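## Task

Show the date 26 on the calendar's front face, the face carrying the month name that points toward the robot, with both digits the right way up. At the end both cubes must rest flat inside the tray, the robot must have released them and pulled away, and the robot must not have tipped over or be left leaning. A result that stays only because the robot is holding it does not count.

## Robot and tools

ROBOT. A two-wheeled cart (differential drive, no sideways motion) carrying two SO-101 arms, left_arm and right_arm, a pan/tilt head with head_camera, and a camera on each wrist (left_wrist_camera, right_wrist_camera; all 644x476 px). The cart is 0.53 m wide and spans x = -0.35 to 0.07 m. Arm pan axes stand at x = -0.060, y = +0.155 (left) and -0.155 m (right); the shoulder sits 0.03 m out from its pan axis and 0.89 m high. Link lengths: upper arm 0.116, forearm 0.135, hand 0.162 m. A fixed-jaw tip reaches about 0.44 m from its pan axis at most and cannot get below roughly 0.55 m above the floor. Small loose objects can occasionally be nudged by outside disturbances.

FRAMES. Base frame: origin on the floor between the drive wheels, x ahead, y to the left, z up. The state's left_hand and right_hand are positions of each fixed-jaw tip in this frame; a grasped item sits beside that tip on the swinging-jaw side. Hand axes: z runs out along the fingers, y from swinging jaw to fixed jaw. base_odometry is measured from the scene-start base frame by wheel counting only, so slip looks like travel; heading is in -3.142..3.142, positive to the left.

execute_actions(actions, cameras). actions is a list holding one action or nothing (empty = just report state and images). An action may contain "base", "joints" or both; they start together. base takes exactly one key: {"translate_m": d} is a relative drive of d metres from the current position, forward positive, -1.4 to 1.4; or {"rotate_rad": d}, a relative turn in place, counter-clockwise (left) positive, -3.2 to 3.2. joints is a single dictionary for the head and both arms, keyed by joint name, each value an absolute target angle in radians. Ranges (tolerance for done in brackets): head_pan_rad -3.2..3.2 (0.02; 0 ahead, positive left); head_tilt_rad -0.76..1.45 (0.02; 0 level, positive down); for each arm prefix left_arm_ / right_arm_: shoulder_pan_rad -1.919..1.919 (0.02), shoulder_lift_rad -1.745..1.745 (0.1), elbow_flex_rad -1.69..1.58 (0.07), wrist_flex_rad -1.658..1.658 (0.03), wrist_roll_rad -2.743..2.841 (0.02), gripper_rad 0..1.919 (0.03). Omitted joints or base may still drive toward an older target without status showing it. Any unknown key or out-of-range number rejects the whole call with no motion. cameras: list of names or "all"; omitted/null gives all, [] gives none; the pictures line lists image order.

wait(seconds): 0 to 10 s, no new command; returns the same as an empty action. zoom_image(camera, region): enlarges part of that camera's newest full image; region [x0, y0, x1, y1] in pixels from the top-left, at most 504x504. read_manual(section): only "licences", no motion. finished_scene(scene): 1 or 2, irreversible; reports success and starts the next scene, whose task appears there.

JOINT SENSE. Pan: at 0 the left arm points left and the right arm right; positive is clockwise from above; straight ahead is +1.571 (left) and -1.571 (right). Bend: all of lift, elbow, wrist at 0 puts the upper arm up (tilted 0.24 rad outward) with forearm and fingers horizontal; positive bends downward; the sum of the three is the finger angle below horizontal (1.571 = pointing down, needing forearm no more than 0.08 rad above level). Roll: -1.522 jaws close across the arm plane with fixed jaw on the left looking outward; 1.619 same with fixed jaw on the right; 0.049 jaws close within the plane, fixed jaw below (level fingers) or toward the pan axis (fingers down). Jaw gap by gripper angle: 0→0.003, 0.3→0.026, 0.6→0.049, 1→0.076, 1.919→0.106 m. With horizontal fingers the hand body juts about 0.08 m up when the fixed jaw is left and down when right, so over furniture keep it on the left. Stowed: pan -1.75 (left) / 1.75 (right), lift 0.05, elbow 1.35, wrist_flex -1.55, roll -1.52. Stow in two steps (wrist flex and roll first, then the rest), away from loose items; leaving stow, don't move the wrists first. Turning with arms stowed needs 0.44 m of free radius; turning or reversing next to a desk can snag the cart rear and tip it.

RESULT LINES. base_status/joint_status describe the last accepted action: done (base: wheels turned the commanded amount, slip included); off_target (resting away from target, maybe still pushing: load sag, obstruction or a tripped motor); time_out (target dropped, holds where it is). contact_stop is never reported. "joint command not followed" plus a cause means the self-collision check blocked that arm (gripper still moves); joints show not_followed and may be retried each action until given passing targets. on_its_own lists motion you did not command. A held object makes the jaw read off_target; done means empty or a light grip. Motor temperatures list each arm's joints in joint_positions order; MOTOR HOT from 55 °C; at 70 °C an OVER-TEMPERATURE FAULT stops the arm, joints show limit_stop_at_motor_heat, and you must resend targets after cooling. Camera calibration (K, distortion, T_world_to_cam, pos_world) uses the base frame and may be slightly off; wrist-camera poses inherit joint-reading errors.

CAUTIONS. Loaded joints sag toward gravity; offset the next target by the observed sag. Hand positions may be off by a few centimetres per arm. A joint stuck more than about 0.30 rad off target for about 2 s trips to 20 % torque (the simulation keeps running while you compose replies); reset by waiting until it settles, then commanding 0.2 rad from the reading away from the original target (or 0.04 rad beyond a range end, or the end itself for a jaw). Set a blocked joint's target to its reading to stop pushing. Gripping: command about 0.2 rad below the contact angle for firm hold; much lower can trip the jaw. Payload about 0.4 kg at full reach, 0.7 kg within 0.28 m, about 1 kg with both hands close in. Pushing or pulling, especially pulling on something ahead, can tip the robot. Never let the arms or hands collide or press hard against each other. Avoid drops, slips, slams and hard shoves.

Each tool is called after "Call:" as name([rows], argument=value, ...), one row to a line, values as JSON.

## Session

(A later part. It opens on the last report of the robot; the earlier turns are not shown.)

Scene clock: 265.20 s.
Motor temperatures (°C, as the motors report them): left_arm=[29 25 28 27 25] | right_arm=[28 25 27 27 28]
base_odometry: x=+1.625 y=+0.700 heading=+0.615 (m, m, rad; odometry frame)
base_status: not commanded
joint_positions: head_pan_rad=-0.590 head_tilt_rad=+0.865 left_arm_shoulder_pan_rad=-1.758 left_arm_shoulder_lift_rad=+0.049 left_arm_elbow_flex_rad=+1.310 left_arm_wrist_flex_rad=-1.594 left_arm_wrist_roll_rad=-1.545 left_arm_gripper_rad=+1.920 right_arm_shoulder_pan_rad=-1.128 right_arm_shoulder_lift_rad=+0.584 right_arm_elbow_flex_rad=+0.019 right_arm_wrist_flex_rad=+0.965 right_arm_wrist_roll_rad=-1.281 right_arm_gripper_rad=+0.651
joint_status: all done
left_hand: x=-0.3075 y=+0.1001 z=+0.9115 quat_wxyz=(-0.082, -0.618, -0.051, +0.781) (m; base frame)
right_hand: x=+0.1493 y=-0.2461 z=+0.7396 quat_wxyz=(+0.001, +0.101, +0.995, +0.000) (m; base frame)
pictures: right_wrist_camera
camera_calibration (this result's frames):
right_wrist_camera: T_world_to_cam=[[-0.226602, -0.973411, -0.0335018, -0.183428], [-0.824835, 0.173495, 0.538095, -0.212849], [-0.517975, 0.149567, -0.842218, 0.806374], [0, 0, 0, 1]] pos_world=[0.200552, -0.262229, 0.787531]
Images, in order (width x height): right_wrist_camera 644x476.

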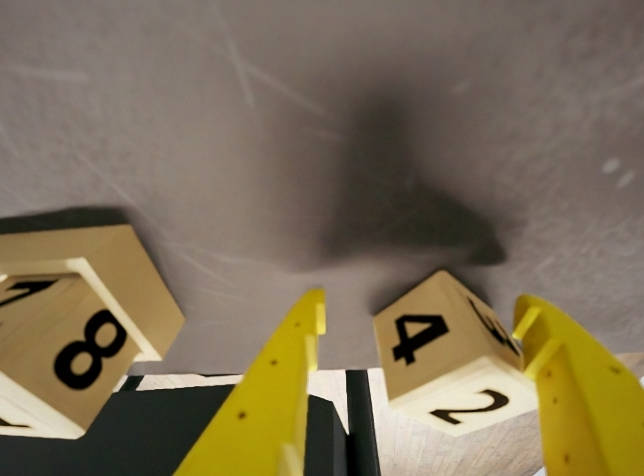

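The cube tipped and is near the edge. Back away and look.

Call:
execute_actions([
  {"joints":{"right_arm_gripper_rad":0.85,"right_arm_elbow_flex_rad":-0.4,"right_arm_wrist_flex_rad":1.3,"head_tilt_rad":1.0,"head_pan_rad":-0.9}},
], cameras=[])

Call:
execute_actions([
  {"joints":{"right_arm_shoulder_lift_rad":0.2,"right_arm_elbow_flex_rad":-0.1,"right_arm_wrist_flex_rad":1.42,"right_arm_shoulder_pan_rad":-1.0}},
], cameras=["right_wrist_camera","head_camera"])

Scene clock: 272.37 s.
Motor temperatures (°C, as the motors report them): left_arm=[29 25 28 27 25] | right_arm=[28 25 27 27 28]
base_odometry: x=+1.625 y=+0.700 heading=+0.615 (m, m, rad; odometry frame)
base_status: not commanded
joint_positions: head_pan_rad=-0.890 head_tilt_rad=+0.995 left_arm_shoulder_pan_rad=-1.758 left_arm_shoulder_lift_rad=+0.049 left_arm_elbow_flex_rad=+1.310 left_arm_wrist_flex_rad=-1.594 left_arm_wrist_roll_rad=-1.545 left_arm_gripper_rad=+1.920 right_arm_shoulder_pan_rad=-1.128 right_arm_shoulder_lift_rad=+0.586 right_arm_elbow_flex_rad=-0.361 right_arm_wrist_flex_rad=+1.294 right_arm_wrist_roll_rad=-1.281 right_arm_gripper_rad=+0.841
joint_status: all done
left_hand: x=-0.3075 y=+0.1001 z=+0.9115 quat_wxyz=(-0.082, -0.618, -0.051, +0.781) (m; base frame)
right_hand: x=+0.1734 y=-0.2575 z=+0.7869 quat_wxyz=(+0.024, +0.100, +0.995, -0.009) (m; base frame)
pictures: none
No camera images: the call's "cameras" was empty. Leave "cameras" out to get every camera's image.

Scene clock: 273.40 s.
Motor temperatures (°C, as the motors report them): left_arm=[29 25 28 27 25] | right_arm=[28 25 27 27 28]
base_odometry: x=+1.625 y=+0.700 heading=+0.615 (m, m, rad; odometry frame)
base_status: not commanded
joint_positions: head_pan_rad=-0.890 head_tilt_rad=+0.995 left_arm_shoulder_pan_rad=-1.758 left_arm_shoulder_lift_rad=+0.049 left_arm_elbow_flex_rad=+1.310 left_arm_wrist_flex_rad=-1.594 left_arm_wrist_roll_rad=-1.545 left_arm_gripper_rad=+1.920 right_arm_shoulder_pan_rad=-1.013 right_arm_shoulder_lift_rad=+0.250 right_arm_elbow_flex_rad=-0.099 right_arm_wrist_flex_rad=+1.413 right_arm_wrist_roll_rad=-1.281 right_arm_gripper_rad=+0.841
joint_status: all done
left_hand: x=-0.3075 y=+0.1001 z=+0.9115 quat_wxyz=(-0.082, -0.618, -0.051, +0.781) (m; base frame)
right_hand: x=+0.1293 y=-0.2644 z=+0.8205 quat_wxyz=(+0.003, +0.158, +0.988, -0.001) (m; base frame)
pictures: head_camera, right_wrist_camera
camera_calibration (this result's frames):
head_camera: T_world_to_cam=[[-0.773796, -0.632869, -0.0267895, -0.0103871], [-0.516941, 0.655365, -0.550698, 0.652187], [0.366076, -0.412279, -0.834275, 0.969254], [0, 0, 0, 1]] pos_world=[-0.0257159, -0.034391, 1.1675]
right_wrist_camera: T_world_to_cam=[[-0.336718, -0.941044, -0.0325237, -0.181102], [-0.801559, 0.268342, 0.534318, -0.244485], [-0.494089, 0.205984, -0.844658, 0.880657], [0, 0, 0, 1]] pos_world=[0.178173, -0.286221, 0.868597]
Images, in order (width x height): head_camera 644x476, right_wrist_camera 644x476.

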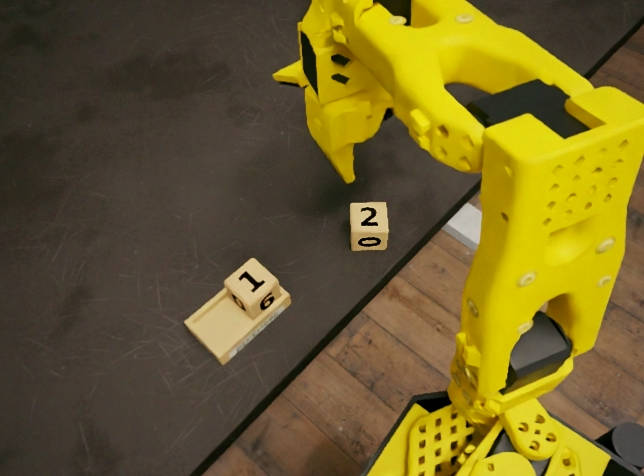

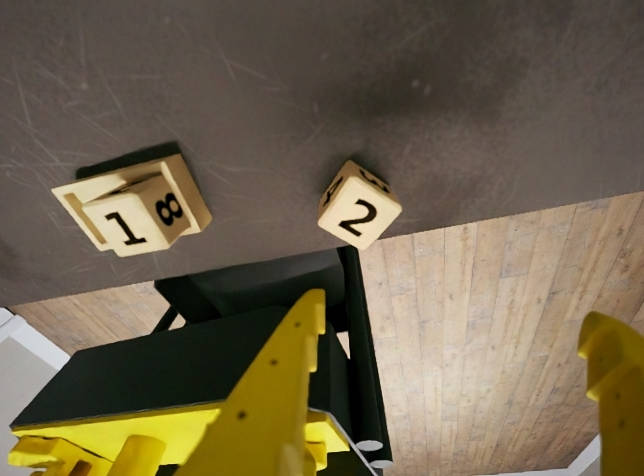

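Call:
execute_actions([
  {"joints":{"right_arm_wrist_roll_rad":-1.87,"right_arm_shoulder_lift_rad":0.39,"right_arm_elbow_flex_rad":0.0,"right_arm_wrist_flex_rad":1.16}},
], cameras=["right_wrist_camera"])

Scene clock: 280.70 s.
Motor temperatures (°C, as the motors report them): left_arm=[29 25 28 27 25] | right_arm=[28 26 27 27 28]
base_odometry: x=+1.625 y=+0.700 heading=+0.615 (m, m, rad; odometry frame)
base_status: not commanded
joint_positions: head_pan_rad=-0.890 head_tilt_rad=+0.995 left_arm_shoulder_pan_rad=-1.758 left_arm_shoulder_lift_rad=+0.049 left_arm_elbow_flex_rad=+1.310 left_arm_wrist_flex_rad=-1.594 left_arm_wrist_roll_rad=-1.545 left_arm_gripper_rad=+1.920 right_arm_shoulder_pan_rad=-1.013 right_arm_shoulder_lift_rad=+0.403 right_arm_elbow_flex_rad=+0.001 right_arm_wrist_flex_rad=+1.167 right_arm_wrist_roll_rad=-1.859 right_arm_gripper_rad=+0.841
joint_status: all done
left_hand: x=-0.3075 y=+0.1001 z=+0.9115 quat_wxyz=(-0.082, -0.618, -0.051, +0.781) (m; base frame)
right_hand: x=+0.1379 y=-0.2699 z=+0.7778 quat_wxyz=(+0.000, +0.433, +0.902, +0.000) (m; base frame)
pictures: right_wrist_camera
camera_calibration (this result's frames):
right_wrist_camera: T_world_to_cam=[[-0.796461, -0.603739, -0.0338976, -0.0292266], [-0.522698, 0.659199, 0.540596, -0.151194], [-0.304033, 0.448282, -0.840599, 0.885975], [0, 0, 0, 1]] pos_world=[0.167059, -0.315144, 0.825494]
Images, in order (width x height): right_wrist_camera 644x476.

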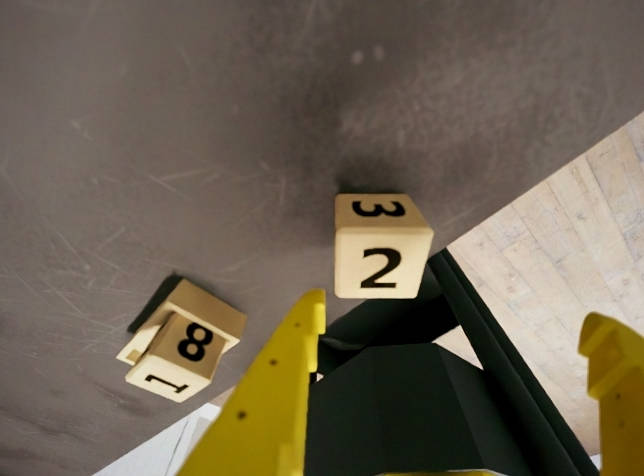

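Call:
execute_actions([
  {"joints":{"right_arm_shoulder_pan_rad":-1.035,"right_arm_shoulder_lift_rad":0.52,"right_arm_elbow_flex_rad":0.1,"right_arm_wrist_flex_rad":0.93}},
], cameras=["right_wrist_camera"])

Scene clock: 287.10 s.
Motor temperatures (°C, as the motors report them): left_arm=[29 25 28 27 25] | right_arm=[28 26 27 27 28]
base_odometry: x=+1.625 y=+0.700 heading=+0.615 (m, m, rad; odometry frame)
base_status: not commanded
joint_positions: head_pan_rad=-0.890 head_tilt_rad=+0.995 left_arm_shoulder_pan_rad=-1.758 left_arm_shoulder_lift_rad=+0.049 left_arm_elbow_flex_rad=+1.310 left_arm_wrist_flex_rad=-1.594 left_arm_wrist_roll_rad=-1.545 left_arm_gripper_rad=+1.920 right_arm_shoulder_pan_rad=-1.022 right_arm_shoulder_lift_rad=+0.534 right_arm_elbow_flex_rad=+0.101 right_arm_wrist_flex_rad=+0.939 right_arm_wrist_roll_rad=-1.859 right_arm_gripper_rad=+0.841
joint_status: all done
left_hand: x=-0.3075 y=+0.1001 z=+0.9115 quat_wxyz=(-0.082, -0.618, -0.051, +0.781) (m; base frame)
right_hand: x=+0.1363 y=-0.2664 z=+0.7404 quat_wxyz=(-0.001, +0.428, +0.904, +0.000) (m; base frame)
pictures: right_wrist_camera
camera_calibration (this result's frames):
right_wrist_camera: T_world_to_cam=[[-0.790915, -0.611017, -0.0333515, -0.0327973], [-0.528035, 0.653927, 0.54181, -0.135704], [-0.309246, 0.446137, -0.839839, 0.852096], [0, 0, 0, 1]] pos_world=[0.165911, -0.311451, 0.788055]
Images, in order (width x height): right_wrist_camera 644x476.

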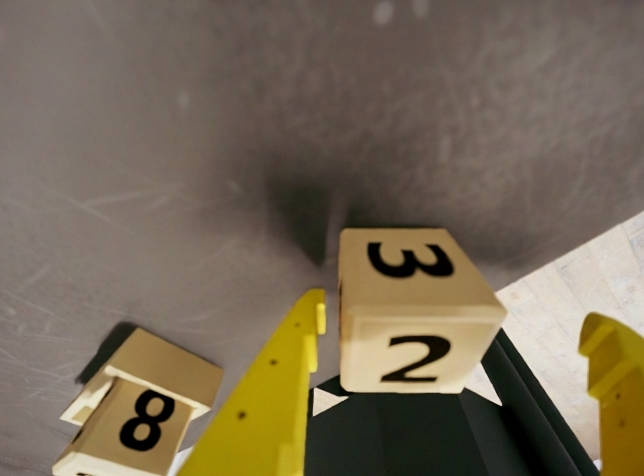

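Call:
execute_actions([
  {"joints":{"right_arm_gripper_rad":0.22}},
], cameras=[])

Call:
execute_actions([
  {"joints":{"right_arm_shoulder_lift_rad":0.3,"right_arm_wrist_flex_rad":0.3}},
], cameras=[])

Call:
execute_actions([
  {"base":{"translate_m":-0.14},"joints":{"right_arm_shoulder_pan_rad":-1.29,"right_arm_wrist_roll_rad":-1.48,"right_arm_wrist_flex_rad":-0.6,"right_arm_elbow_flex_rad":-0.28,"right_arm_shoulder_lift_rad":0.8}},
], cameras=[])

Call:
execute_actions([
  {"joints":{"right_arm_shoulder_lift_rad":1.27,"right_arm_wrist_flex_rad":-0.96}},
], cameras=[])

Call:
execute_actions([
  {"joints":{"right_arm_shoulder_lift_rad":1.35}},
], cameras=[])

Call:
execute_actions([
  {"joints":{"right_arm_gripper_rad":0.75,"right_arm_shoulder_pan_rad":-1.305}},
], cameras=["right_wrist_camera"])

Call:
execute_actions([
  {"base":{"translate_m":-0.025}},
], cameras=[])

Call:
execute_actions([
  {"joints":{"right_arm_shoulder_lift_rad":0.29,"right_arm_wrist_flex_rad":-0.3}},
], cameras=[])

Call:
execute_actions([
  {"base":{"translate_m":0.165},"joints":{"right_arm_shoulder_pan_rad":-1.04,"right_arm_wrist_roll_rad":0.34,"right_arm_elbow_flex_rad":0.09,"right_arm_wrist_flex_rad":1.14}},
], cameras=["right_wrist_camera"])

Scene clock: 303.73 s.
Motor temperatures (°C, as the motors report them): left_arm=[29 25 28 27 25] | right_arm=[28 26 27 27 28]
base_odometry: x=+1.625 y=+0.700 heading=+0.615 (m, m, rad; odometry frame)
base_status: not commanded
joint_positions: head_pan_rad=-0.890 head_tilt_rad=+0.995 left_arm_shoulder_pan_rad=-1.758 left_arm_shoulder_lift_rad=+0.049 left_arm_elbow_flex_rad=+1.310 left_arm_wrist_flex_rad=-1.594 left_arm_wrist_roll_rad=-1.545 left_arm_gripper_rad=+1.920 right_arm_shoulder_pan_rad=-1.022 right_arm_shoulder_lift_rad=+0.534 right_arm_elbow_flex_rad=+0.101 right_arm_wrist_flex_rad=+0.939 right_arm_wrist_roll_rad=-1.859 right_arm_gripper_rad=+0.390
joint_status: right_arm_gripper_rad off_target (ended at +0.390, target +0.220)
left_hand: x=-0.3075 y=+0.1001 z=+0.9115 quat_wxyz=(-0.082, -0.618, -0.051, +0.781) (m; base frame)
right_hand: x=+0.1363 y=-0.2664 z=+0.7404 quat_wxyz=(-0.001, +0.428, +0.904, +0.000) (m; base frame)
pictures: none
No camera images: the call's "cameras" was empty. Leave "cameras" out to get every camera's image.

Scene clock: 304.97 s.
Motor temperatures (°C, as the motors report them): left_arm=[29 25 28 27 25] | right_arm=[28 26 27 27 28]
base_odometry: x=+1.625 y=+0.700 heading=+0.615 (m, m, rad; odometry frame)
base_status: not commanded
joint_positions: head_pan_rad=-0.890 head_tilt_rad=+0.995 left_arm_shoulder_pan_rad=-1.758 left_arm_shoulder_lift_rad=+0.049 left_arm_elbow_flex_rad=+1.310 left_arm_wrist_flex_rad=-1.594 left_arm_wrist_roll_rad=-1.545 left_arm_gripper_rad=+1.920 right_arm_shoulder_pan_rad=-1.022 right_arm_shoulder_lift_rad=+0.359 right_arm_elbow_flex_rad=+0.104 right_arm_wrist_flex_rad=+0.314 right_arm_wrist_roll_rad=-1.859 right_arm_gripper_rad=+0.390
joint_status: all done
left_hand: x=-0.3075 y=+0.1001 z=+0.9115 quat_wxyz=(-0.082, -0.618, -0.051, +0.781) (m; base frame)
right_hand: x=+0.2300 y=-0.3237 z=+0.8232 quat_wxyz=(+0.385, +0.395, +0.833, -0.041) (m; base frame)
pictures: none
No camera images: the call's "cameras" was empty. Leave "cameras" out to get every camera's image.

Scene clock: 306.60 s.
Motor temperatures (°C, as the motors report them): left_arm=[29 25 28 27 25] | right_arm=[28 26 27 27 28]
base_odometry: x=+1.510 y=+0.619 heading=+0.614 (m, m, rad; odometry frame)
base_status: done
joint_positions: head_pan_rad=-0.890 head_tilt_rad=+0.995 left_arm_shoulder_pan_rad=-1.758 left_arm_shoulder_lift_rad=+0.049 left_arm_elbow_flex_rad=+1.310 left_arm_wrist_flex_rad=-1.594 left_arm_wrist_roll_rad=-1.545 left_arm_gripper_rad=+1.920 right_arm_shoulder_pan_rad=-1.280 right_arm_shoulder_lift_rad=+0.828 right_arm_elbow_flex_rad=-0.232 right_arm_wrist_flex_rad=-0.580 right_arm_wrist_roll_rad=-1.491 right_arm_gripper_rad=+0.390
joint_status: all done
left_hand: x=-0.3075 y=+0.1001 z=+0.9115 quat_wxyz=(-0.082, -0.618, -0.051, +0.781) (m; base frame)
right_hand: x=+0.3324 y=-0.2645 z=+0.8751 quat_wxyz=(+0.692, +0.092, +0.707, -0.113) (m; base frame)
pictures: none
No camera images: the call's "cameras" was empty. Leave "cameras" out to get every camera's image.

Scene clock: 307.73 s.
Motor temperatures (°C, as the motors report them): left_arm=[29 25 28 27 25] | right_arm=[28 26 27 27 28]
base_odometry: x=+1.510 y=+0.619 heading=+0.614 (m, m, rad; odometry frame)
base_status: not commanded
joint_positions: head_pan_rad=-0.890 head_tilt_rad=+0.995 left_arm_shoulder_pan_rad=-1.758 left_arm_shoulder_lift_rad=+0.049 left_arm_elbow_flex_rad=+1.310 left_arm_wrist_flex_rad=-1.594 left_arm_wrist_roll_rad=-1.545 left_arm_gripper_rad=+1.920 right_arm_shoulder_pan_rad=-1.280 right_arm_shoulder_lift_rad=+1.296 right_arm_elbow_flex_rad=-0.242 right_arm_wrist_flex_rad=-0.942 right_arm_wrist_roll_rad=-1.491 right_arm_gripper_rad=+0.390
joint_status: all done
left_hand: x=-0.3075 y=+0.1001 z=+0.9115 quat_wxyz=(-0.082, -0.618, -0.051, +0.781) (m; base frame)
right_hand: x=+0.3033 y=-0.2558 z=+0.7644 quat_wxyz=(+0.658, +0.097, +0.739, -0.107) (m; base frame)
pictures: none
No camera images: the call's "cameras" was empty. Leave "cameras" out to get every camera's image.

Scene clock: 308.33 s.
Motor temperatures (°C, as the motors report them): left_arm=[29 25 28 27 25] | right_arm=[28 26 27 27 28]
base_odometry: x=+1.510 y=+0.619 heading=+0.614 (m, m, rad; odometry frame)
base_status: not commanded
joint_positions: head_pan_rad=-0.890 head_tilt_rad=+0.995 left_arm_shoulder_pan_rad=-1.758 left_arm_shoulder_lift_rad=+0.049 left_arm_elbow_flex_rad=+1.310 left_arm_wrist_flex_rad=-1.594 left_arm_wrist_roll_rad=-1.545 left_arm_gripper_rad=+1.920 right_arm_shoulder_pan_rad=-1.280 right_arm_shoulder_lift_rad=+1.367 right_arm_elbow_flex_rad=-0.249 right_arm_wrist_flex_rad=-0.945 right_arm_wrist_roll_rad=-1.491 right_arm_gripper_rad=+0.390
joint_status: all done
left_hand: x=-0.3075 y=+0.1001 z=+0.9115 quat_wxyz=(-0.082, -0.618, -0.051, +0.781) (m; base frame)
right_hand: x=+0.2949 y=-0.2533 z=+0.7424 quat_wxyz=(+0.635, +0.099, +0.759, -0.103) (m; base frame)
pictures: none
No camera images: the call's "cameras" was empty. Leave "cameras" out to get every camera's image.

Scene clock: 309.13 s.
Motor temperatures (°C, as the motors report them): left_arm=[29 25 28 27 25] | right_arm=[28 26 27 27 28]
base_odometry: x=+1.510 y=+0.619 heading=+0.614 (m, m, rad; odometry frame)
base_status: not commanded
joint_positions: head_pan_rad=-0.890 head_tilt_rad=+0.995 left_arm_shoulder_pan_rad=-1.758 left_arm_shoulder_lift_rad=+0.049 left_arm_elbow_flex_rad=+1.310 left_arm_wrist_flex_rad=-1.594 left_arm_wrist_roll_rad=-1.545 left_arm_gripper_rad=+1.920 right_arm_shoulder_pan_rad=-1.294 right_arm_shoulder_lift_rad=+1.368 right_arm_elbow_flex_rad=-0.249 right_arm_wrist_flex_rad=-0.945 right_arm_wrist_roll_rad=-1.491 right_arm_gripper_rad=+0.740
joint_status: all done
left_hand: x=-0.3075 y=+0.1001 z=+0.9115 quat_wxyz=(-0.082, -0.618, -0.051, +0.781) (m; base frame)
right_hand: x=+0.2960 y=-0.2483 z=+0.7419 quat_wxyz=(+0.635, +0.094, +0.760, -0.099) (m; base frame)
pictures: right_wrist_camera
camera_calibration (this result's frames):
right_wrist_camera: T_world_to_cam=[[-0.240633, -0.970614, -0.00198618, -0.170816], [-0.65764, 0.164545, -0.735143, 0.800184], [0.713867, -0.175593, -0.677909, 0.317341], [0, 0, 0, 1]] pos_world=[0.258589, -0.24174, 0.803039]
Images, in order (width x height): right_wrist_camera 644x476.

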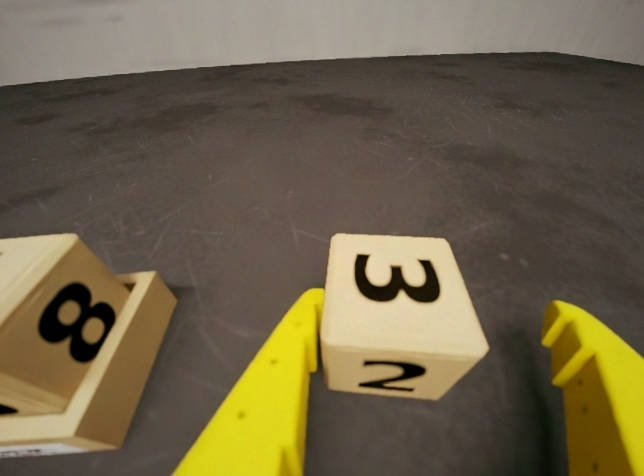

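Scene clock: 310.00 s.
Motor temperatures (°C, as the motors report them): left_arm=[29 25 28 27 25] | right_arm=[28 26 27 27 28]
base_odometry: x=+1.490 y=+0.604 heading=+0.614 (m, m, rad; odometry frame)
base_status: done
joint_positions: head_pan_rad=-0.890 head_tilt_rad=+0.995 left_arm_shoulder_pan_rad=-1.758 left_arm_shoulder_lift_rad=+0.049 left_arm_elbow_flex_rad=+1.310 left_arm_wrist_flex_rad=-1.594 left_arm_wrist_roll_rad=-1.545 left_arm_gripper_rad=+1.920 right_arm_shoulder_pan_rad=-1.295 right_arm_shoulder_lift_rad=+1.370 right_arm_elbow_flex_rad=-0.249 right_arm_wrist_flex_rad=-0.945 right_arm_wrist_roll_rad=-1.491 right_arm_gripper_rad=+0.741
joint_status: not commanded
left_hand: x=-0.3075 y=+0.1001 z=+0.9115 quat_wxyz=(-0.082, -0.618, -0.051, +0.781) (m; base frame)
right_hand: x=+0.2959 y=-0.2477 z=+0.7414 quat_wxyz=(+0.635, +0.093, +0.761, -0.098) (m; base frame)
pictures: none
No camera images: the call's "cameras" was empty. Leave "cameras" out to get every camera's image.

Scene clock: 311.40 s.
Motor temperatures (°C, as the motors report them): left_arm=[29 25 28 27 25] | right_arm=[28 26 27 27 28]
base_odometry: x=+1.490 y=+0.604 heading=+0.614 (m, m, rad; odometry frame)
base_status: not commanded
joint_positions: head_pan_rad=-0.890 head_tilt_rad=+0.995 left_arm_shoulder_pan_rad=-1.758 left_arm_shoulder_lift_rad=+0.049 left_arm_elbow_flex_rad=+1.310 left_arm_wrist_flex_rad=-1.594 left_arm_wrist_roll_rad=-1.545 left_arm_gripper_rad=+1.920 right_arm_shoulder_pan_rad=-1.295 right_arm_shoulder_lift_rad=+0.351 right_arm_elbow_flex_rad=-0.249 right_arm_wrist_flex_rad=-0.302 right_arm_wrist_roll_rad=-1.491 right_arm_gripper_rad=+0.741
joint_status: all done
left_hand: x=-0.3075 y=+0.1001 z=+0.9115 quat_wxyz=(-0.082, -0.618, -0.051, +0.781) (m; base frame)
right_hand: x=+0.3150 y=-0.2531 z=+1.0130 quat_wxyz=(+0.765, +0.077, +0.628, -0.118) (m; base frame)
pictures: none
No camera images: the call's "cameras" was empty. Leave "cameras" out to get every camera's image.

Scene clock: 313.57 s.
Motor temperatures (°C, as the motors report them): left_arm=[29 25 28 27 25] | right_arm=[28 26 27 27 28]
base_odometry: x=+1.624 y=+0.699 heading=+0.615 (m, m, rad; odometry frame)
base_status: done
joint_positions: head_pan_rad=-0.890 head_tilt_rad=+0.995 left_arm_shoulder_pan_rad=-1.758 left_arm_shoulder_lift_rad=+0.049 left_arm_elbow_flex_rad=+1.310 left_arm_wrist_flex_rad=-1.594 left_arm_wrist_roll_rad=-1.545 left_arm_gripper_rad=+1.920 right_arm_shoulder_pan_rad=-1.051 right_arm_shoulder_lift_rad=+0.340 right_arm_elbow_flex_rad=+0.093 right_arm_wrist_flex_rad=+1.132 right_arm_wrist_roll_rad=+0.330 right_arm_gripper_rad=+0.741
joint_status: all done
left_hand: x=-0.3075 y=+0.1001 z=+0.9115 quat_wxyz=(-0.082, -0.618, -0.051, +0.781) (m; base frame)
right_hand: x=+0.1231 y=-0.2627 z=+0.7783 quat_wxyz=(+0.001, -0.618, +0.786, -0.003) (m; base frame)
pictures: right_wrist_camera
camera_calibration (this result's frames):
right_wrist_camera: T_world_to_cam=[[0.964525, -0.262444, -0.0285571, -0.167934], [-0.205755, -0.815111, 0.541533, -0.591012], [-0.165399, -0.516447, -0.840194, 0.607863], [0, 0, 0, 1]] pos_world=[0.140912, -0.211885, 0.82598]
Images, in order (width x height): right_wrist_camera 644x476.

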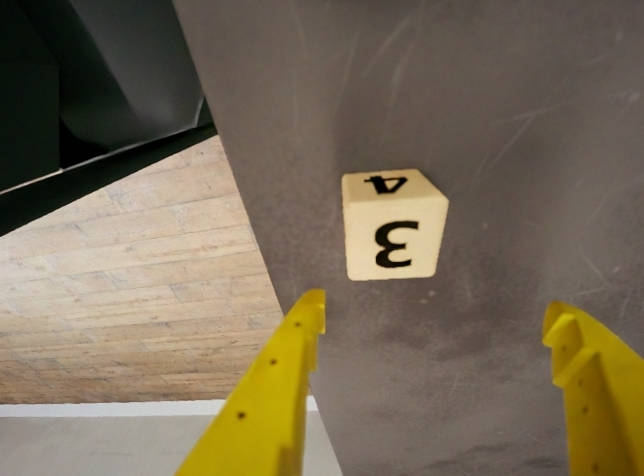

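Call:
execute_actions([
  {"joints":{"right_arm_shoulder_pan_rad":-1.09,"right_arm_shoulder_lift_rad":0.49,"right_arm_elbow_flex_rad":0.15,"right_arm_wrist_flex_rad":0.91}},
], cameras=["right_wrist_camera"])

Scene clock: 319.30 s.
Motor temperatures (°C, as the motors report them): left_arm=[29 25 28 27 25] | right_arm=[28 26 27 27 28]
base_odometry: x=+1.624 y=+0.699 heading=+0.615 (m, m, rad; odometry frame)
base_status: not commanded
joint_positions: head_pan_rad=-0.890 head_tilt_rad=+0.995 left_arm_shoulder_pan_rad=-1.758 left_arm_shoulder_lift_rad=+0.049 left_arm_elbow_flex_rad=+1.310 left_arm_wrist_flex_rad=-1.594 left_arm_wrist_roll_rad=-1.545 left_arm_gripper_rad=+1.920 right_arm_shoulder_pan_rad=-1.077 right_arm_shoulder_lift_rad=+0.503 right_arm_elbow_flex_rad=+0.150 right_arm_wrist_flex_rad=+0.919 right_arm_wrist_roll_rad=+0.330 right_arm_gripper_rad=+0.741
joint_status: all done
left_hand: x=-0.3075 y=+0.1001 z=+0.9115 quat_wxyz=(-0.082, -0.618, -0.051, +0.781) (m; base frame)
right_hand: x=+0.1254 y=-0.2577 z=+0.7408 quat_wxyz=(+0.000, -0.628, +0.778, +0.000) (m; base frame)
pictures: right_wrist_camera
camera_calibration (this result's frames):
right_wrist_camera: T_world_to_cam=[[0.970869, -0.237113, -0.0344932, -0.159826], [-0.181509, -0.821771, 0.540136, -0.569869], [-0.156419, -0.51814, -0.840871, 0.578308], [0, 0, 0, 1]] pos_world=[0.142192, -0.206554, 0.788576]
Images, in order (width x height): right_wrist_camera 644x476.

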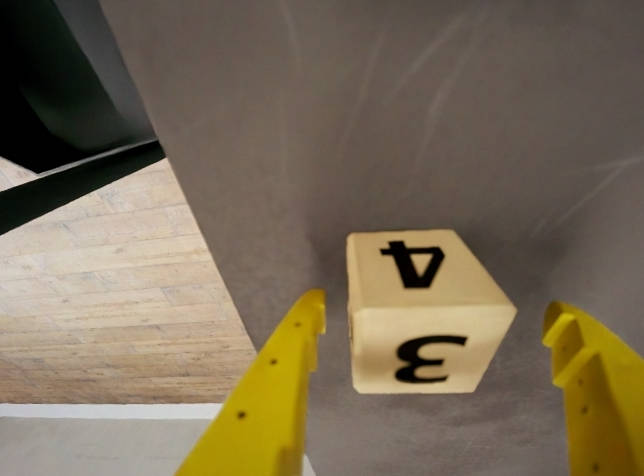

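Call:
execute_actions([
  {"joints":{"right_arm_gripper_rad":0.22}},
], cameras=[])

Call:
execute_actions([
  {"joints":{"right_arm_shoulder_lift_rad":0.2,"right_arm_elbow_flex_rad":0.0,"right_arm_wrist_flex_rad":1.28}},
], cameras=[])

Call:
execute_actions([
  {"joints":{"right_arm_shoulder_pan_rad":-1.68,"right_arm_wrist_roll_rad":-0.2,"head_pan_rad":-0.3,"head_tilt_rad":0.85}},
], cameras=[])

Call:
execute_actions([
  {"joints":{"right_arm_shoulder_lift_rad":0.4,"right_arm_elbow_flex_rad":0.11,"right_arm_wrist_flex_rad":1.03}},
], cameras=["right_wrist_camera"])

Scene clock: 328.37 s.
Motor temperatures (°C, as the motors report them): left_arm=[29 25 28 27 25] | right_arm=[28 26 27 27 28]
base_odometry: x=+1.624 y=+0.699 heading=+0.615 (m, m, rad; odometry frame)
base_status: not commanded
joint_positions: head_pan_rad=-0.890 head_tilt_rad=+0.995 left_arm_shoulder_pan_rad=-1.758 left_arm_shoulder_lift_rad=+0.049 left_arm_elbow_flex_rad=+1.310 left_arm_wrist_flex_rad=-1.594 left_arm_wrist_roll_rad=-1.545 left_arm_gripper_rad=+1.920 right_arm_shoulder_pan_rad=-1.079 right_arm_shoulder_lift_rad=+0.503 right_arm_elbow_flex_rad=+0.151 right_arm_wrist_flex_rad=+0.917 right_arm_wrist_roll_rad=+0.330 right_arm_gripper_rad=+0.390
joint_status: right_arm_gripper_rad off_target (ended at +0.390, target +0.220)
left_hand: x=-0.3075 y=+0.1001 z=+0.9115 quat_wxyz=(-0.082, -0.618, -0.051, +0.781) (m; base frame)
right_hand: x=+0.1255 y=-0.2573 z=+0.7407 quat_wxyz=(+0.000, -0.629, +0.778, +0.000) (m; base frame)
pictures: none
No camera images: the call's "cameras" was empty. Leave "cameras" out to get every camera's image.

Scene clock: 329.40 s.
Motor temperatures (°C, as the motors report them): left_arm=[29 25 28 27 25] | right_arm=[28 26 27 27 28]
base_odometry: x=+1.624 y=+0.699 heading=+0.615 (m, m, rad; odometry frame)
base_status: not commanded
joint_positions: head_pan_rad=-0.890 head_tilt_rad=+0.995 left_arm_shoulder_pan_rad=-1.758 left_arm_shoulder_lift_rad=+0.049 left_arm_elbow_flex_rad=+1.310 left_arm_wrist_flex_rad=-1.594 left_arm_wrist_roll_rad=-1.545 left_arm_gripper_rad=+1.920 right_arm_shoulder_pan_rad=-1.079 right_arm_shoulder_lift_rad=+0.253 right_arm_elbow_flex_rad=+0.038 right_arm_wrist_flex_rad=+1.273 right_arm_wrist_roll_rad=+0.330 right_arm_gripper_rad=+0.390
joint_status: all done
left_hand: x=-0.3075 y=+0.1001 z=+0.9115 quat_wxyz=(-0.082, -0.618, -0.051, +0.781) (m; base frame)
right_hand: x=+0.1239 y=-0.2565 z=+0.8017 quat_wxyz=(+0.001, -0.629, +0.777, -0.003) (m; base frame)
pictures: none
No camera images: the call's "cameras" was empty. Leave "cameras" out to get every camera's image.

Scene clock: 330.60 s.
Motor temperatures (°C, as the motors report them): left_arm=[29 25 28 27 25] | right_arm=[28 26 27 27 28]
base_odometry: x=+1.624 y=+0.699 heading=+0.615 (m, m, rad; odometry frame)
base_status: not commanded
joint_positions: head_pan_rad=-0.310 head_tilt_rad=+0.865 left_arm_shoulder_pan_rad=-1.758 left_arm_shoulder_lift_rad=+0.049 left_arm_elbow_flex_rad=+1.310 left_arm_wrist_flex_rad=-1.594 left_arm_wrist_roll_rad=-1.545 left_arm_gripper_rad=+1.920 right_arm_shoulder_pan_rad=-1.668 right_arm_shoulder_lift_rad=+0.253 right_arm_elbow_flex_rad=+0.038 right_arm_wrist_flex_rad=+1.273 right_arm_wrist_roll_rad=-0.190 right_arm_gripper_rad=+0.390
joint_status: all done
left_hand: x=-0.3075 y=+0.1001 z=+0.9115 quat_wxyz=(-0.082, -0.618, -0.051, +0.781) (m; base frame)
right_hand: x=+0.1487 y=-0.1332 z=+0.8017 quat_wxyz=(+0.003, -0.655, +0.755, -0.002) (m; base frame)
pictures: none
No camera images: the call's "cameras" was empty. Leave "cameras" out to get every camera's image.

Scene clock: 331.53 s.
Motor temperatures (°C, as the motors report them): left_arm=[29 25 28 27 25] | right_arm=[28 26 27 27 28]
base_odometry: x=+1.624 y=+0.699 heading=+0.615 (m, m, rad; odometry frame)
base_status: not commanded
joint_positions: head_pan_rad=-0.310 head_tilt_rad=+0.865 left_arm_shoulder_pan_rad=-1.758 left_arm_shoulder_lift_rad=+0.049 left_arm_elbow_flex_rad=+1.310 left_arm_wrist_flex_rad=-1.594 left_arm_wrist_roll_rad=-1.545 left_arm_gripper_rad=+1.920 right_arm_shoulder_pan_rad=-1.669 right_arm_shoulder_lift_rad=+0.414 right_arm_elbow_flex_rad=+0.111 right_arm_wrist_flex_rad=+1.038 right_arm_wrist_roll_rad=-0.190 right_arm_gripper_rad=+0.390
joint_status: all done
left_hand: x=-0.3075 y=+0.1001 z=+0.9115 quat_wxyz=(-0.082, -0.618, -0.051, +0.781) (m; base frame)
right_hand: x=+0.1529 y=-0.1325 z=+0.7621 quat_wxyz=(+0.003, -0.656, +0.755, -0.002) (m; base frame)
pictures: right_wrist_camera
camera_calibration (this result's frames):
right_wrist_camera: T_world_to_cam=[[0.985661, -0.166546, -0.0270952, -0.154626], [-0.12594, -0.832995, 0.538756, -0.482396], [-0.112298, -0.527619, -0.842026, 0.65823], [0, 0, 0, 1]] pos_world=[0.165574, -0.0802912, 0.809951]
Images, in order (width x height): right_wrist_camera 644x476.

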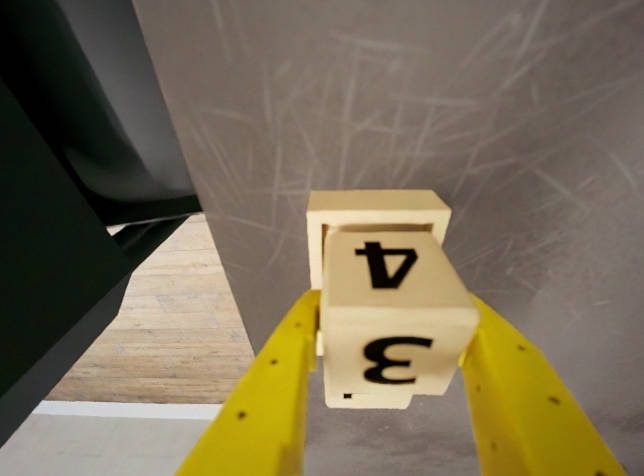

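Call:
execute_actions([
  {"joints":{"right_arm_shoulder_pan_rad":-1.645,"right_arm_shoulder_lift_rad":0.445,"right_arm_elbow_flex_rad":0.13,"right_arm_wrist_flex_rad":0.965}},
], cameras=["right_wrist_camera"])

Call:
execute_actions([
  {"joints":{"right_arm_gripper_rad":0.6}},
], cameras=["right_wrist_camera"])

Call:
execute_actions([
  {"joints":{"right_arm_shoulder_lift_rad":0.2,"right_arm_wrist_flex_rad":1.2}},
], cameras=[])

Call:
execute_actions([
  {"base":{"translate_m":-0.2},"joints":{"right_arm_shoulder_lift_rad":-0.4,"right_arm_shoulder_pan_rad":-1.2}},
], cameras=["head_camera"])

Call:
zoom_image(camera="head_camera", region=[260,150,420,270])

Scene clock: 341.50 s.
Motor temperatures (°C, as the motors report them): left_arm=[29 25 28 27 25] | right_arm=[28 26 27 27 28]
base_odometry: x=+1.624 y=+0.699 heading=+0.615 (m, m, rad; odometry frame)
base_status: not commanded
joint_positions: head_pan_rad=-0.310 head_tilt_rad=+0.865 left_arm_shoulder_pan_rad=-1.758 left_arm_shoulder_lift_rad=+0.049 left_arm_elbow_flex_rad=+1.310 left_arm_wrist_flex_rad=-1.594 left_arm_wrist_roll_rad=-1.545 left_arm_gripper_rad=+1.920 right_arm_shoulder_pan_rad=-1.657 right_arm_shoulder_lift_rad=+0.458 right_arm_elbow_flex_rad=+0.131 right_arm_wrist_flex_rad=+0.974 right_arm_wrist_roll_rad=-0.190 right_arm_gripper_rad=+0.390
joint_status: all done
left_hand: x=-0.3075 y=+0.1001 z=+0.9115 quat_wxyz=(-0.082, -0.618, -0.051, +0.781) (m; base frame)
right_hand: x=+0.1528 y=-0.1351 z=+0.7513 quat_wxyz=(+0.003, -0.651, +0.759, -0.002) (m; base frame)
pictures: right_wrist_camera
camera_calibration (this result's frames):
right_wrist_camera: T_world_to_cam=[[0.983543, -0.178629, -0.0270952, -0.156628], [-0.136152, -0.831387, 0.538756, -0.477005], [-0.118764, -0.526201, -0.842026, 0.648922], [0, 0, 0, 1]] pos_world=[0.166174, -0.0830909, 0.799155]
Images, in order (width x height): right_wrist_camera 644x476.

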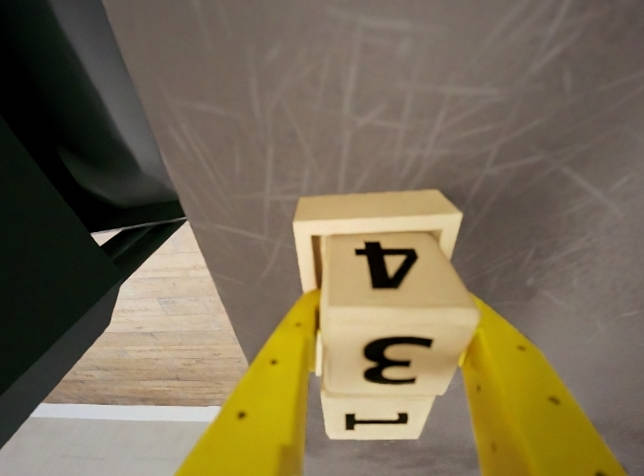

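Scene clock: 342.23 s.
Motor temperatures (°C, as the motors report them): left_arm=[29 25 28 27 25] | right_arm=[28 26 27 27 28]
base_odometry: x=+1.624 y=+0.699 heading=+0.615 (m, m, rad; odometry frame)
base_status: not commanded
joint_positions: head_pan_rad=-0.310 head_tilt_rad=+0.865 left_arm_shoulder_pan_rad=-1.758 left_arm_shoulder_lift_rad=+0.049 left_arm_elbow_flex_rad=+1.310 left_arm_wrist_flex_rad=-1.594 left_arm_wrist_roll_rad=-1.545 left_arm_gripper_rad=+1.920 right_arm_shoulder_pan_rad=-1.657 right_arm_shoulder_lift_rad=+0.458 right_arm_elbow_flex_rad=+0.131 right_arm_wrist_flex_rad=+0.974 right_arm_wrist_roll_rad=-0.190 right_arm_gripper_rad=+0.590
joint_status: all done
left_hand: x=-0.3075 y=+0.1001 z=+0.9115 quat_wxyz=(-0.082, -0.618, -0.051, +0.781) (m; base frame)
right_hand: x=+0.1528 y=-0.1351 z=+0.7513 quat_wxyz=(+0.003, -0.651, +0.759, -0.002) (m; base frame)
pictures: right_wrist_camera
camera_calibration (this result's frames):
right_wrist_camera: T_world_to_cam=[[0.983543, -0.178629, -0.0270952, -0.156628], [-0.136152, -0.831387, 0.538756, -0.477005], [-0.118764, -0.526201, -0.842026, 0.648922], [0, 0, 0, 1]] pos_world=[0.166174, -0.0830909, 0.799155]
Images, in order (width x height): right_wrist_camera 644x476.

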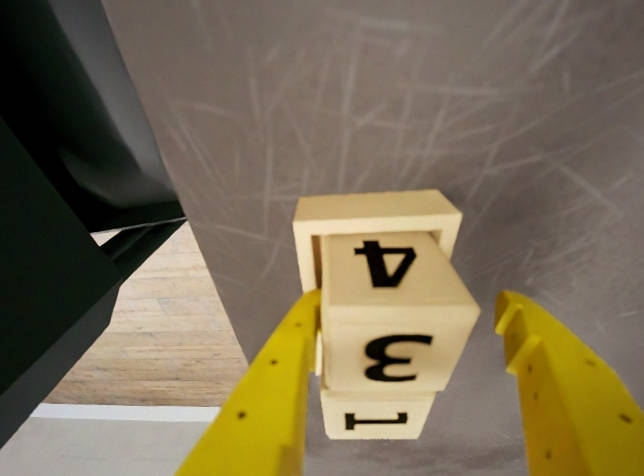

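Scene clock: 343.17 s.
Motor temperatures (°C, as the motors report them): left_arm=[29 25 28 27 25] | right_arm=[28 26 27 27 28]
base_odometry: x=+1.624 y=+0.699 heading=+0.615 (m, m, rad; odometry frame)
base_status: not commanded
joint_positions: head_pan_rad=-0.310 head_tilt_rad=+0.865 left_arm_shoulder_pan_rad=-1.758 left_arm_shoulder_lift_rad=+0.049 left_arm_elbow_flex_rad=+1.310 left_arm_wrist_flex_rad=-1.594 left_arm_wrist_roll_rad=-1.545 left_arm_gripper_rad=+1.920 right_arm_shoulder_pan_rad=-1.657 right_arm_shoulder_lift_rad=+0.248 right_arm_elbow_flex_rad=+0.131 right_arm_wrist_flex_rad=+1.192 right_arm_wrist_roll_rad=-0.190 right_arm_gripper_rad=+0.591
joint_status: all done
left_hand: x=-0.3075 y=+0.1001 z=+0.9115 quat_wxyz=(-0.082, -0.618, -0.051, +0.781) (m; base frame)
right_hand: x=+0.1437 y=-0.1359 z=+0.7906 quat_wxyz=(+0.000, -0.651, +0.759, +0.000) (m; base frame)
pictures: none
No camera images: the call's "cameras" was empty. Leave "cameras" out to get every camera's image.

Scene clock: 345.03 s.
Motor temperatures (°C, as the motors report them): left_arm=[29 25 28 27 25] | right_arm=[28 26 27 27 28]
base_odometry: x=+1.460 y=+0.584 heading=+0.612 (m, m, rad; odometry frame)
base_status: done
joint_positions: head_pan_rad=-0.310 head_tilt_rad=+0.865 left_arm_shoulder_pan_rad=-1.758 left_arm_shoulder_lift_rad=+0.049 left_arm_elbow_flex_rad=+1.310 left_arm_wrist_flex_rad=-1.594 left_arm_wrist_roll_rad=-1.545 left_arm_gripper_rad=+1.920 right_arm_shoulder_pan_rad=-1.211 right_arm_shoulder_lift_rad=-0.365 right_arm_elbow_flex_rad=+0.131 right_arm_wrist_flex_rad=+1.196 right_arm_wrist_roll_rad=-0.190 right_arm_gripper_rad=+0.591
joint_status: all done
left_hand: x=-0.3075 y=+0.1001 z=+0.9115 quat_wxyz=(-0.082, -0.618, -0.051, +0.781) (m; base frame)
right_hand: x=+0.1574 y=-0.2353 z=+0.9094 quat_wxyz=(+0.199, -0.446, +0.844, -0.224) (m; base frame)
pictures: head_camera
camera_calibration (this result's frames):
head_camera: T_world_to_cam=[[-0.29701, -0.954522, -0.0259433, 0.011048], [-0.716679, 0.240792, -0.654516, 0.762293], [0.630996, -0.175804, -0.755603, 0.891155], [0, 0, 0, 1]] pos_world=[-0.0127143, -0.0163394, 1.17258]
Images, in order (width x height): head_camera 644x476.

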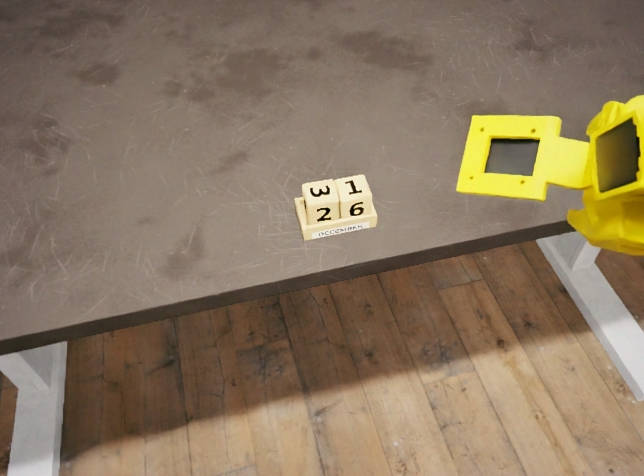

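Region (260, 150, 420, 270) of head_camera's 644x476 image, scaled by 3.150; it fills the top 378 rows of this view, and the rest is white.

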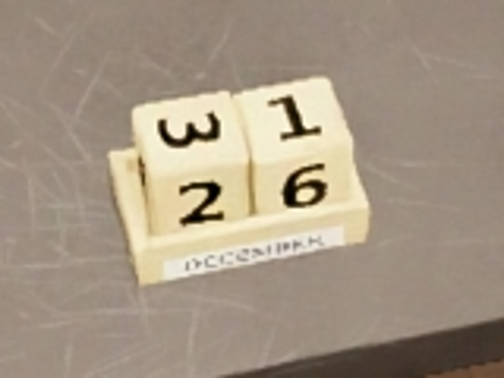

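Call:
finished_scene(scene=1)

The scene is finished: the task was done.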